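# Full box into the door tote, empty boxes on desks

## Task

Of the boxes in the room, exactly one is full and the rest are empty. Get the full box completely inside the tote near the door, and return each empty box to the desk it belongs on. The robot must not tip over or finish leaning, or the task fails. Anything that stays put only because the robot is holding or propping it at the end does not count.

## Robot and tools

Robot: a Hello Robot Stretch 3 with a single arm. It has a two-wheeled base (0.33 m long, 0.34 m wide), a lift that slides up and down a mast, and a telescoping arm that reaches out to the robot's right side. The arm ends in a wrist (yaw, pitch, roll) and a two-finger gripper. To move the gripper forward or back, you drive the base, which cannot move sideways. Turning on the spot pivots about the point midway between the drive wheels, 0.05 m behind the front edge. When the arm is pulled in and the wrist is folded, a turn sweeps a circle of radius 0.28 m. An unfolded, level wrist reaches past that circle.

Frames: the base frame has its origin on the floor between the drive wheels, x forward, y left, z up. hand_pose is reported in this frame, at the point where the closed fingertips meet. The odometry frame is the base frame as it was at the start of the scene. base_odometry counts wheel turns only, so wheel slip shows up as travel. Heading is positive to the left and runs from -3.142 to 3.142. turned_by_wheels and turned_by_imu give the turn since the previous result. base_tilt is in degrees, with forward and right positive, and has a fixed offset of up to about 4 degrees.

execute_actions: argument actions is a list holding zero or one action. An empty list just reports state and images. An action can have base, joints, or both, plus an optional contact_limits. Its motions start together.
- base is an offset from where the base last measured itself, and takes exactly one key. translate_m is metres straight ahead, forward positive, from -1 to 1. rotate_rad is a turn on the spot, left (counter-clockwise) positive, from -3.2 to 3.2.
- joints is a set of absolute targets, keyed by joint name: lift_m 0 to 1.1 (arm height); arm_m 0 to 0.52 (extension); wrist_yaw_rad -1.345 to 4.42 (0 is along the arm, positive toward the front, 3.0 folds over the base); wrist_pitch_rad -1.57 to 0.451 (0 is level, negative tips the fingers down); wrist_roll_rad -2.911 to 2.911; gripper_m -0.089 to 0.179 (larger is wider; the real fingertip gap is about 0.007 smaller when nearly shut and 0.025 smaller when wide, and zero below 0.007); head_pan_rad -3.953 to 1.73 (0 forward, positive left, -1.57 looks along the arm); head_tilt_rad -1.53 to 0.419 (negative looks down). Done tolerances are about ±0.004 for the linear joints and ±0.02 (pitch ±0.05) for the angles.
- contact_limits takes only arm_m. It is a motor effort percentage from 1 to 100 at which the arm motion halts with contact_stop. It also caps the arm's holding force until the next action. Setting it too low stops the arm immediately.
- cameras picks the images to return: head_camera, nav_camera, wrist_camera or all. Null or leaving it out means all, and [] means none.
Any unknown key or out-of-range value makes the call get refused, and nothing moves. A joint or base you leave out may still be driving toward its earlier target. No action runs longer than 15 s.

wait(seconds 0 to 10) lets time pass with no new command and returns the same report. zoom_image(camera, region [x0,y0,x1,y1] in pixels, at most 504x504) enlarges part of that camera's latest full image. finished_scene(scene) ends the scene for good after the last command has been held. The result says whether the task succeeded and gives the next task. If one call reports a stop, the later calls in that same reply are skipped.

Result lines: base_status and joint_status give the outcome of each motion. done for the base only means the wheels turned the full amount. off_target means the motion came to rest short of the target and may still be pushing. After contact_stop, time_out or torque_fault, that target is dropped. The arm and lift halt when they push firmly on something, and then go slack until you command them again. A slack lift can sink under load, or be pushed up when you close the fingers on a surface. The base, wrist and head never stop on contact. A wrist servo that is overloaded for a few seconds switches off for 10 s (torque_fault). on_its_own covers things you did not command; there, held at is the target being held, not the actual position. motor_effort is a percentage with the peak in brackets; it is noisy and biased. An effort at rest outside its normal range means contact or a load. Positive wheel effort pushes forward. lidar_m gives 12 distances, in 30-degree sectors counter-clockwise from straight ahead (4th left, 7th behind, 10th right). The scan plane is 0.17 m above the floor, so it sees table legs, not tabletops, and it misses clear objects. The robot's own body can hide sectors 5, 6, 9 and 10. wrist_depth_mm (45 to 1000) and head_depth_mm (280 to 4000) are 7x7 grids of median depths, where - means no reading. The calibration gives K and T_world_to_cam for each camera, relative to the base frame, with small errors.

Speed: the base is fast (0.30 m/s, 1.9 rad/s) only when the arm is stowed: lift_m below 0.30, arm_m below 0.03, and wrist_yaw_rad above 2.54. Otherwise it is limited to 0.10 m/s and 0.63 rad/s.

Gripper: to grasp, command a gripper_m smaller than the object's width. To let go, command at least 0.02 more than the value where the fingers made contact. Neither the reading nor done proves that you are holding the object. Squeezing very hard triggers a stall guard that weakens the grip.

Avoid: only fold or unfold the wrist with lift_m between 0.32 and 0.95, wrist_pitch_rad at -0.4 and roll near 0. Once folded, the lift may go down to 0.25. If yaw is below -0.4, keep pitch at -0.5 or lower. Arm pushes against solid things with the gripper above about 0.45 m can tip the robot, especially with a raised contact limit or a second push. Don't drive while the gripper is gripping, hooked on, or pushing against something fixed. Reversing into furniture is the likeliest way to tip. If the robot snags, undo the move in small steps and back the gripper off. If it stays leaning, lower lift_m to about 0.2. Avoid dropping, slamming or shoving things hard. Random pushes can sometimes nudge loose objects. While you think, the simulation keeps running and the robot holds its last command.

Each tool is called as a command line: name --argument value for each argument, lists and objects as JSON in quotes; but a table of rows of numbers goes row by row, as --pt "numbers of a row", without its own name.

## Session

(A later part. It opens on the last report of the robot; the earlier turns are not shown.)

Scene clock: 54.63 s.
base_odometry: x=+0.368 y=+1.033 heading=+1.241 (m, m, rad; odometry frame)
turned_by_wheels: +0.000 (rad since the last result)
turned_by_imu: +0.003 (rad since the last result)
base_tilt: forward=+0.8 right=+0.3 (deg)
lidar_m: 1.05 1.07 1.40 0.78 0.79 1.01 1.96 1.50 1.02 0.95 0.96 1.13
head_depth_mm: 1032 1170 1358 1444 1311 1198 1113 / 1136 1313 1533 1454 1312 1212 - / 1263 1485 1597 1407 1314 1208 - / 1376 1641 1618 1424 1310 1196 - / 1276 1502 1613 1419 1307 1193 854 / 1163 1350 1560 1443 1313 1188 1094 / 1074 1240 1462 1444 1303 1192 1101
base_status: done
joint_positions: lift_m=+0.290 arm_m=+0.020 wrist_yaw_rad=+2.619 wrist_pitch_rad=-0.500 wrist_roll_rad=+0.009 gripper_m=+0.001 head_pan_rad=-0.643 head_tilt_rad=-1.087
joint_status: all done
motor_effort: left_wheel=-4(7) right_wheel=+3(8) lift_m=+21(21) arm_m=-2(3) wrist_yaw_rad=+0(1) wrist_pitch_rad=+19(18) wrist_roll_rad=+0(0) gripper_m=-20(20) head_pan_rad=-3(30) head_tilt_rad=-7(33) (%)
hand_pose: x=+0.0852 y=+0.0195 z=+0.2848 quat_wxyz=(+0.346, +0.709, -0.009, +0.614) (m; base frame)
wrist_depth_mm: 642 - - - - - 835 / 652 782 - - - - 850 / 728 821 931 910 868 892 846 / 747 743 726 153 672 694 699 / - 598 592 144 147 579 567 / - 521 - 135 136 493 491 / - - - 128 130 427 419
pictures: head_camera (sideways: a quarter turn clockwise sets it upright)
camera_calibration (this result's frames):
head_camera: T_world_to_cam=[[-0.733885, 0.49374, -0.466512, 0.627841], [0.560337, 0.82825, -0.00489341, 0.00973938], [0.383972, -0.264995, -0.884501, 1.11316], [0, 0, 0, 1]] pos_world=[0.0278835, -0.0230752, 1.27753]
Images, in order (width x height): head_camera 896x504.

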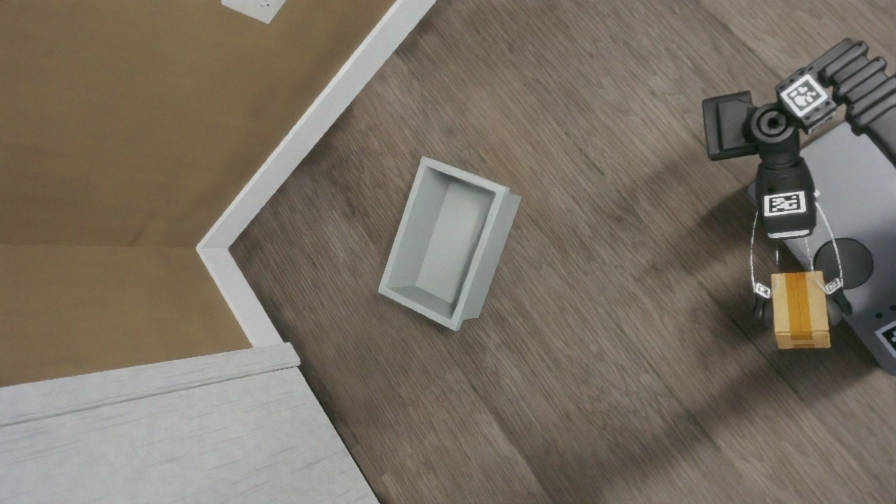

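execute_actions --actions '[{"base":{"translate_m":0.495},"joints":{"head_pan_rad":-1.35,"head_tilt_rad":-1.2,"arm_m":0.32,"wrist_yaw_rad":2.16}}]' --cameras '[]'

execute_actions --actions '[{"joints":{"wrist_pitch_rad":-1.03,"lift_m":0.27}}]' --cameras '["head_camera","wrist_camera"]'

Scene clock: 61.40 s.
base_odometry: x=+0.528 y=+1.501 heading=+1.241 (m, m, rad; odometry frame)
turned_by_wheels: +0.000 (rad since the last result)
turned_by_imu: +0.000 (rad since the last result)
base_tilt: forward=+0.8 right=+0.4 (deg)
lidar_m: 0.56 0.57 0.76 1.69 0.96 1.07 2.39 1.43 0.97 0.90 0.92 0.60
head_depth_mm: 901 1099 1400 1376 1276 1184 1110 / 914 1123 1414 1364 1273 1195 - / 938 1150 1446 1347 1258 - - / 956 1178 1449 1374 1258 - - / 979 1209 1463 1382 1270 1183 1107 / 992 1236 1480 1377 1264 1183 1105 / 1012 1232 1389 1360 1268 1178 1103
base_status: done
joint_positions: lift_m=+0.290 arm_m=+0.320 wrist_yaw_rad=+2.161 wrist_pitch_rad=-0.500 wrist_roll_rad=+0.009 gripper_m=+0.001 head_pan_rad=-1.344 head_tilt_rad=-1.185
joint_status: all done
motor_effort: left_wheel=-2(5) right_wheel=+3(8) lift_m=+20(21) arm_m=+2(3) wrist_yaw_rad=-1(3) wrist_pitch_rad=+18(18) wrist_roll_rad=+0(0) gripper_m=-19(20) head_pan_rad=-3(38) head_tilt_rad=-8(20) (%)
hand_pose: x=+0.1560 y=-0.3460 z=+0.2848 quat_wxyz=(+0.477, +0.689, -0.170, +0.519) (m; base frame)
wrist_depth_mm: - 875 690 591 508 455 407 / - 992 787 639 556 486 426 / 960 959 836 695 600 529 458 / 727 723 728 153 638 565 493 / 598 596 601 144 146 569 532 / 517 514 492 136 136 495 485 / 453 445 428 129 131 432 427
pictures: none
No camera images: the call's "cameras" was empty. Leave "cameras" out to get every camera's image.

Scene clock: 62.50 s.
base_odometry: x=+0.528 y=+1.501 heading=+1.241 (m, m, rad; odometry frame)
turned_by_wheels: +0.000 (rad since the last result)
turned_by_imu: +0.000 (rad since the last result)
base_tilt: forward=+0.9 right=+0.3 (deg)
lidar_m: 0.56 0.57 0.76 1.69 0.97 1.07 2.39 1.43 0.97 0.36 0.38 0.60
head_depth_mm: 908 1099 1403 1380 1278 1184 1116 / 917 1118 1420 1360 1268 1199 - / 935 1158 1448 1339 1257 - - / 957 1181 1467 1376 1253 - - / 974 1207 1465 1383 1269 1175 1098 / 992 1236 1491 1375 1277 1182 1102 / 1013 1230 1390 1358 1277 1180 1104
base_status: not commanded
joint_positions: lift_m=+0.270 arm_m=+0.320 wrist_yaw_rad=+2.161 wrist_pitch_rad=-1.047 wrist_roll_rad=+0.009 gripper_m=+0.001 head_pan_rad=-1.344 head_tilt_rad=-1.185
joint_status: all done
motor_effort: left_wheel=-3(3) right_wheel=+3(2) lift_m=+21(21) arm_m=+2(3) wrist_yaw_rad=-1(1) wrist_pitch_rad=+7(18) wrist_roll_rad=+0(0) gripper_m=-20(20) head_pan_rad=-4(2) head_tilt_rad=-8(8) (%)
hand_pose: x=+0.0678 y=-0.4051 z=+0.1748 quat_wxyz=(+0.601, +0.708, +0.021, +0.370) (m; base frame)
wrist_depth_mm: 481 478 468 464 461 459 453 / 448 439 427 432 428 424 423 / - 406 399 273 272 389 397 / - 388 347 152 312 366 367 / - 357 286 144 146 346 346 / 340 341 337 136 136 320 329 / 321 323 210 128 207 254 308
pictures: head_camera (sideways: a quarter turn clockwise sets it upright), wrist_camera
camera_calibration (this result's frames):
head_camera: T_world_to_cam=[[-0.252484, 0.890956, -0.377425, 0.50887], [0.962123, 0.272615, -0.0000872816, 0.00103111], [0.102814, -0.363152, -0.92604, 1.16884], [0, 0, 0, 1]] pos_world=[0.00731663, -0.0291964, 1.27445]
wrist_camera: T_world_to_cam=[[0.531265, -0.847135, -0.0110031, -0.374181], [-0.789925, -0.490609, -0.367862, -0.0419023], [0.30623, 0.204123, -0.929815, 0.388071], [0, 0, 0, 1]] pos_world=[0.0468501, -0.416753, 0.341303]
Images, in order (width x height): head_camera 896x504, wrist_camera 644x364.

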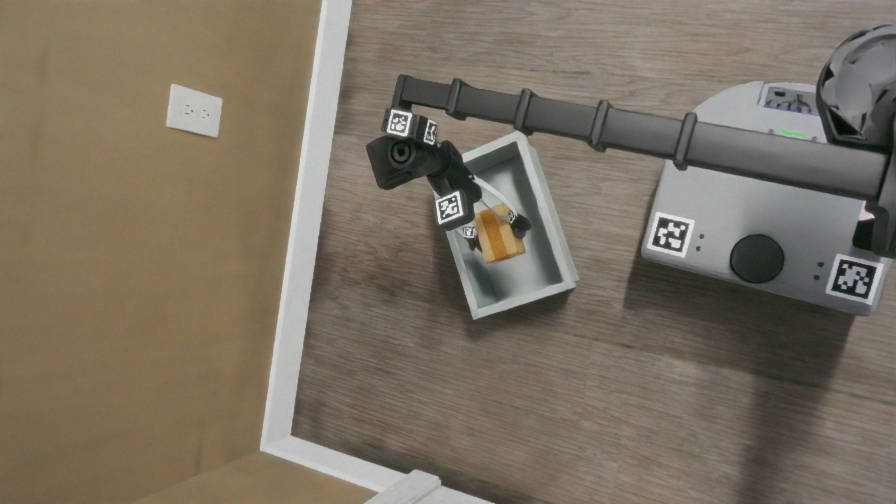

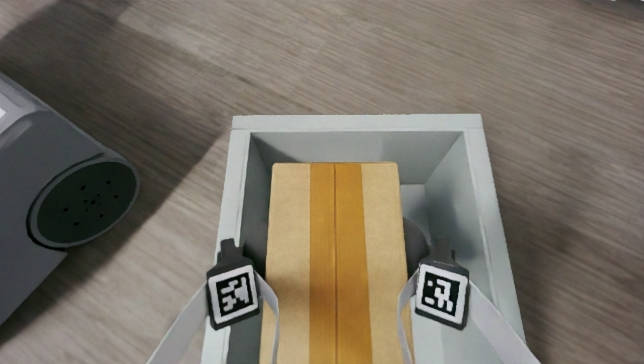

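execute_actions --actions '[{"joints":{"arm_m":0.345,"lift_m":0.13}}]' --cameras '["wrist_camera"]'

Scene clock: 64.83 s.
base_odometry: x=+0.528 y=+1.501 heading=+1.241 (m, m, rad; odometry frame)
turned_by_wheels: +0.000 (rad since the last result)
turned_by_imu: +0.000 (rad since the last result)
base_tilt: forward=+0.9 right=+0.3 (deg)
lidar_m: 0.56 0.57 0.76 1.69 0.96 1.07 2.40 1.42 0.96 0.90 0.92 0.60
head_depth_mm: 903 1098 1397 1381 1278 1182 1104 / 919 1118 1425 1376 1265 1195 - / 938 1151 1446 1390 1255 - - / 959 1177 1448 1369 1257 - - / 973 1206 1462 1382 1269 1183 1105 / 991 1235 1475 1378 1269 1175 1100 / 1013 1228 1390 1351 1263 1181 1095
base_status: not commanded
joint_positions: lift_m=+0.130 arm_m=+0.345 wrist_yaw_rad=+2.161 wrist_pitch_rad=-1.048 wrist_roll_rad=+0.009 gripper_m=+0.001 head_pan_rad=-1.344 head_tilt_rad=-1.185
joint_status: all done
motor_effort: left_wheel=-3(3) right_wheel=+2(2) lift_m=+21(23) arm_m=+2(3) wrist_yaw_rad=+0(0) wrist_pitch_rad=+7(7) wrist_roll_rad=+0(0) gripper_m=-20(20) head_pan_rad=-3(2) head_tilt_rad=-8(8) (%)
hand_pose: x=+0.0676 y=-0.4302 z=+0.0347 quat_wxyz=(+0.601, +0.708, +0.022, +0.370) (m; base frame)
wrist_depth_mm: 122 147 184 182 183 156 114 / 112 146 220 223 222 156 106 / 109 146 234 235 233 156 103 / 108 146 221 154 216 156 103 / 109 146 209 144 146 156 103 / 109 146 197 135 136 146 103 / 109 136 184 128 155 145 103
pictures: wrist_camera
camera_calibration (this result's frames):
wrist_camera: T_world_to_cam=[[0.531256, -0.84714, -0.0109771, -0.396898], [-0.79019, -0.490785, -0.367055, -0.105965], [0.30556, 0.203674, -0.930134, 0.262865], [0, 0, 0, 1]] pos_world=[0.0468015, -0.441773, 0.201248]
Images, in order (width x height): wrist_camera 644x364.

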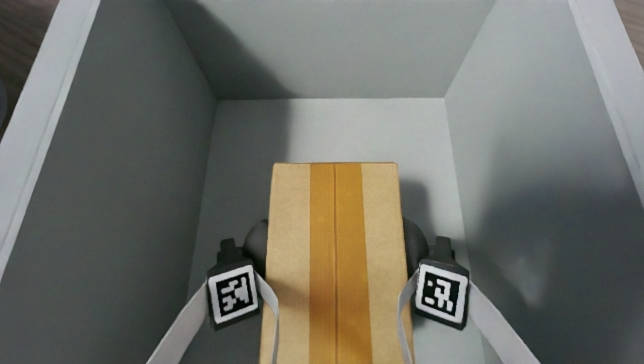

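execute_actions --actions '[{"joints":{"lift_m":0.119}}]' --cameras '[]'

execute_actions --actions '[{"joints":{"gripper_m":0.085}}]' --cameras '[]'

execute_actions --actions '[{"joints":{"lift_m":0.24,"head_pan_rad":-2.9,"head_tilt_rad":-0.4}}]' --cameras '["nav_camera","wrist_camera"]'

Scene clock: 65.90 s.
base_odometry: x=+0.528 y=+1.501 heading=+1.241 (m, m, rad; odometry frame)
turned_by_wheels: +0.000 (rad since the last result)
turned_by_imu: +0.000 (rad since the last result)
base_tilt: forward=+0.9 right=+0.4 (deg)
lidar_m: 0.56 0.58 0.76 1.69 0.97 1.07 2.39 1.42 0.97 0.91 0.92 0.60
head_depth_mm: 904 1099 1396 1384 1271 1179 1103 / 923 1124 1429 1389 1267 1210 - / 936 1148 1444 1379 1259 - - / 955 1180 1452 1380 1262 - - / 968 1206 1454 1378 1274 1178 1099 / 986 1243 1476 1373 1271 1182 1107 / 1011 1233 1396 1353 1268 1179 1099
base_status: not commanded
joint_positions: lift_m=+0.119 arm_m=+0.345 wrist_yaw_rad=+2.161 wrist_pitch_rad=-1.048 wrist_roll_rad=+0.009 gripper_m=+0.001 head_pan_rad=-1.344 head_tilt_rad=-1.185
joint_status: all done
motor_effort: left_wheel=-3(3) right_wheel=+3(2) lift_m=+20(19) arm_m=+2(3) wrist_yaw_rad=-1(1) wrist_pitch_rad=+7(7) wrist_roll_rad=+0(0) gripper_m=-20(20) head_pan_rad=-3(4) head_tilt_rad=-8(8) (%)
hand_pose: x=+0.0676 y=-0.4302 z=+0.0237 quat_wxyz=(+0.601, +0.708, +0.022, +0.370) (m; base frame)
wrist_depth_mm: 108 146 183 182 182 158 103 / 109 145 220 224 222 156 103 / 109 146 221 222 220 157 103 / 108 145 209 153 203 156 103 / 109 146 198 144 147 157 103 / 109 145 186 135 137 145 103 / 108 136 175 129 150 145 103
pictures: none
No camera images: the call's "cameras" was empty. Leave "cameras" out to get every camera's image.

Scene clock: 67.23 s.
base_odometry: x=+0.528 y=+1.501 heading=+1.241 (m, m, rad; odometry frame)
turned_by_wheels: +0.000 (rad since the last result)
turned_by_imu: +0.000 (rad since the last result)
base_tilt: forward=+0.8 right=+0.4 (deg)
lidar_m: 0.56 0.57 0.76 1.69 0.96 1.07 2.39 1.42 0.97 0.91 0.92 0.60
head_depth_mm: 903 1101 1389 1383 1278 1185 1104 / 918 1117 1426 1388 1259 1206 - / 935 1149 1447 1361 1256 - - / 958 1185 1451 1377 1259 - - / 975 1207 1466 1382 1273 1179 1099 / 995 1233 1484 1368 1271 1182 1099 / 1012 1229 1393 1355 1279 1181 1099
base_status: not commanded
joint_positions: lift_m=+0.119 arm_m=+0.345 wrist_yaw_rad=+2.161 wrist_pitch_rad=-1.044 wrist_roll_rad=+0.009 gripper_m=+0.085 head_pan_rad=-1.344 head_tilt_rad=-1.185
joint_status: all done
motor_effort: left_wheel=-3(2) right_wheel=+3(2) lift_m=+20(21) arm_m=+2(3) wrist_yaw_rad=+0(1) wrist_pitch_rad=+6(7) wrist_roll_rad=+0(0) gripper_m=+1(78) head_pan_rad=-3(3) head_tilt_rad=-8(8) (%)
hand_pose: x=+0.0685 y=-0.4297 z=+0.0242 quat_wxyz=(+0.600, +0.708, +0.020, +0.372) (m; base frame)
wrist_depth_mm: 109 145 181 182 181 156 103 / 109 145 222 222 219 156 103 / 109 146 222 224 224 156 103 / 109 145 209 155 203 155 103 / 108 145 201 146 148 156 102 / 108 146 - 137 137 146 103 / 109 136 174 130 170 169 103
pictures: none
No camera images: the call's "cameras" was empty. Leave "cameras" out to get every camera's image.

Scene clock: 69.17 s.
base_odometry: x=+0.528 y=+1.501 heading=+1.241 (m, m, rad; odometry frame)
turned_by_wheels: +0.000 (rad since the last result)
turned_by_imu: +0.000 (rad since the last result)
base_tilt: forward=+0.9 right=+0.4 (deg)
lidar_m: 0.57 0.57 0.76 1.69 0.96 1.07 2.39 1.42 0.97 0.91 0.92 0.61
head_depth_mm: 2619 2795 2922 3110 2378 1782 1445 / 2684 2832 2976 3181 2341 1786 1428 / 2716 2918 2978 3049 2340 1765 1423 / 2759 2926 3062 3295 2345 1756 1420 / 2733 2935 3061 2992 2289 1750 1410 / 2181 2287 2417 2560 2267 1737 1406 / 1742 1818 1880 1954 2012 1733 1395
base_status: not commanded
joint_positions: lift_m=+0.240 arm_m=+0.345 wrist_yaw_rad=+2.161 wrist_pitch_rad=-1.043 wrist_roll_rad=+0.009 gripper_m=+0.085 head_pan_rad=-2.893 head_tilt_rad=-0.409
joint_status: all done
motor_effort: left_wheel=-3(3) right_wheel=+3(3) lift_m=+25(27) arm_m=+3(3) wrist_yaw_rad=-1(1) wrist_pitch_rad=+5(5) wrist_roll_rad=+1(0) gripper_m=+0(0) head_pan_rad=-4(39) head_tilt_rad=+3(38) (%)
hand_pose: x=+0.0686 y=-0.4296 z=+0.1450 quat_wxyz=(+0.600, +0.708, +0.020, +0.372) (m; base frame)
wrist_depth_mm: 438 437 430 426 420 418 414 / 404 403 402 396 243 389 384 / - 372 256 286 266 361 354 / - 349 279 343 329 331 333 / 327 329 280 317 313 313 318 / 312 305 - 254 302 300 299 / 294 295 280 245 281 193 286
pictures: nav_camera (sideways: a quarter turn counterclockwise sets it upright), wrist_camera
camera_calibration (this result's frames):
nav_camera: T_world_to_cam=[[-0.390243, -0.153684, 0.907795, -1.14065], [-0.280327, 0.958992, 0.0418441, 0.000698261], [-0.876999, -0.23815, -0.417322, 0.501035], [0, 0, 0, 1]] pos_world=[-0.00552932, -0.0566481, 1.24454]
wrist_camera: T_world_to_cam=[[0.531297, -0.847113, -0.0111245, -0.395639], [-0.788683, -0.48977, -0.371623, -0.0634272], [0.309358, 0.206216, -0.928317, 0.365598], [0, 0, 0, 1]] pos_world=[0.047077, -0.441608, 0.311419]
Images, in order (width x height): nav_camera 672x504, wrist_camera 644x364.

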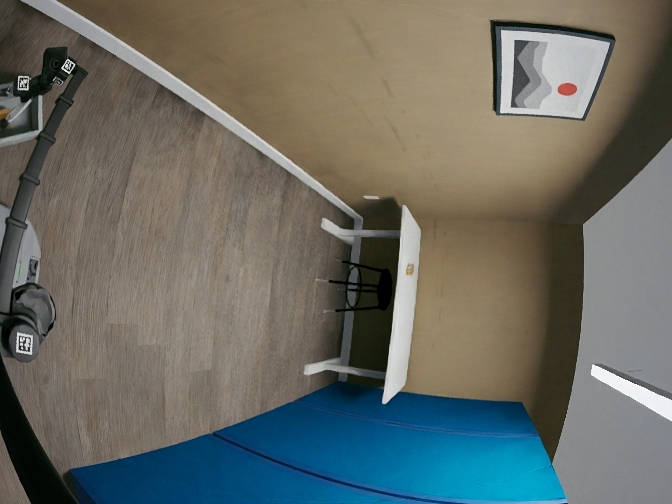

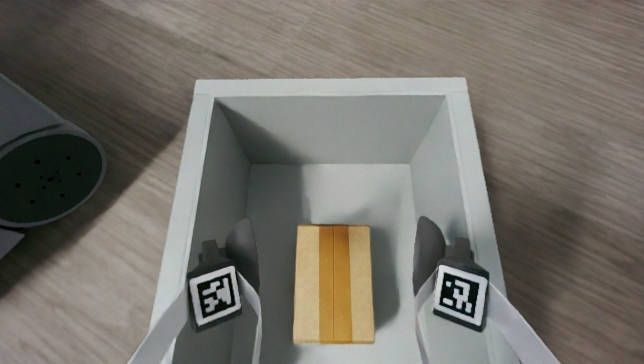

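finished_scene --scene 2

The scene is finished: the task was done.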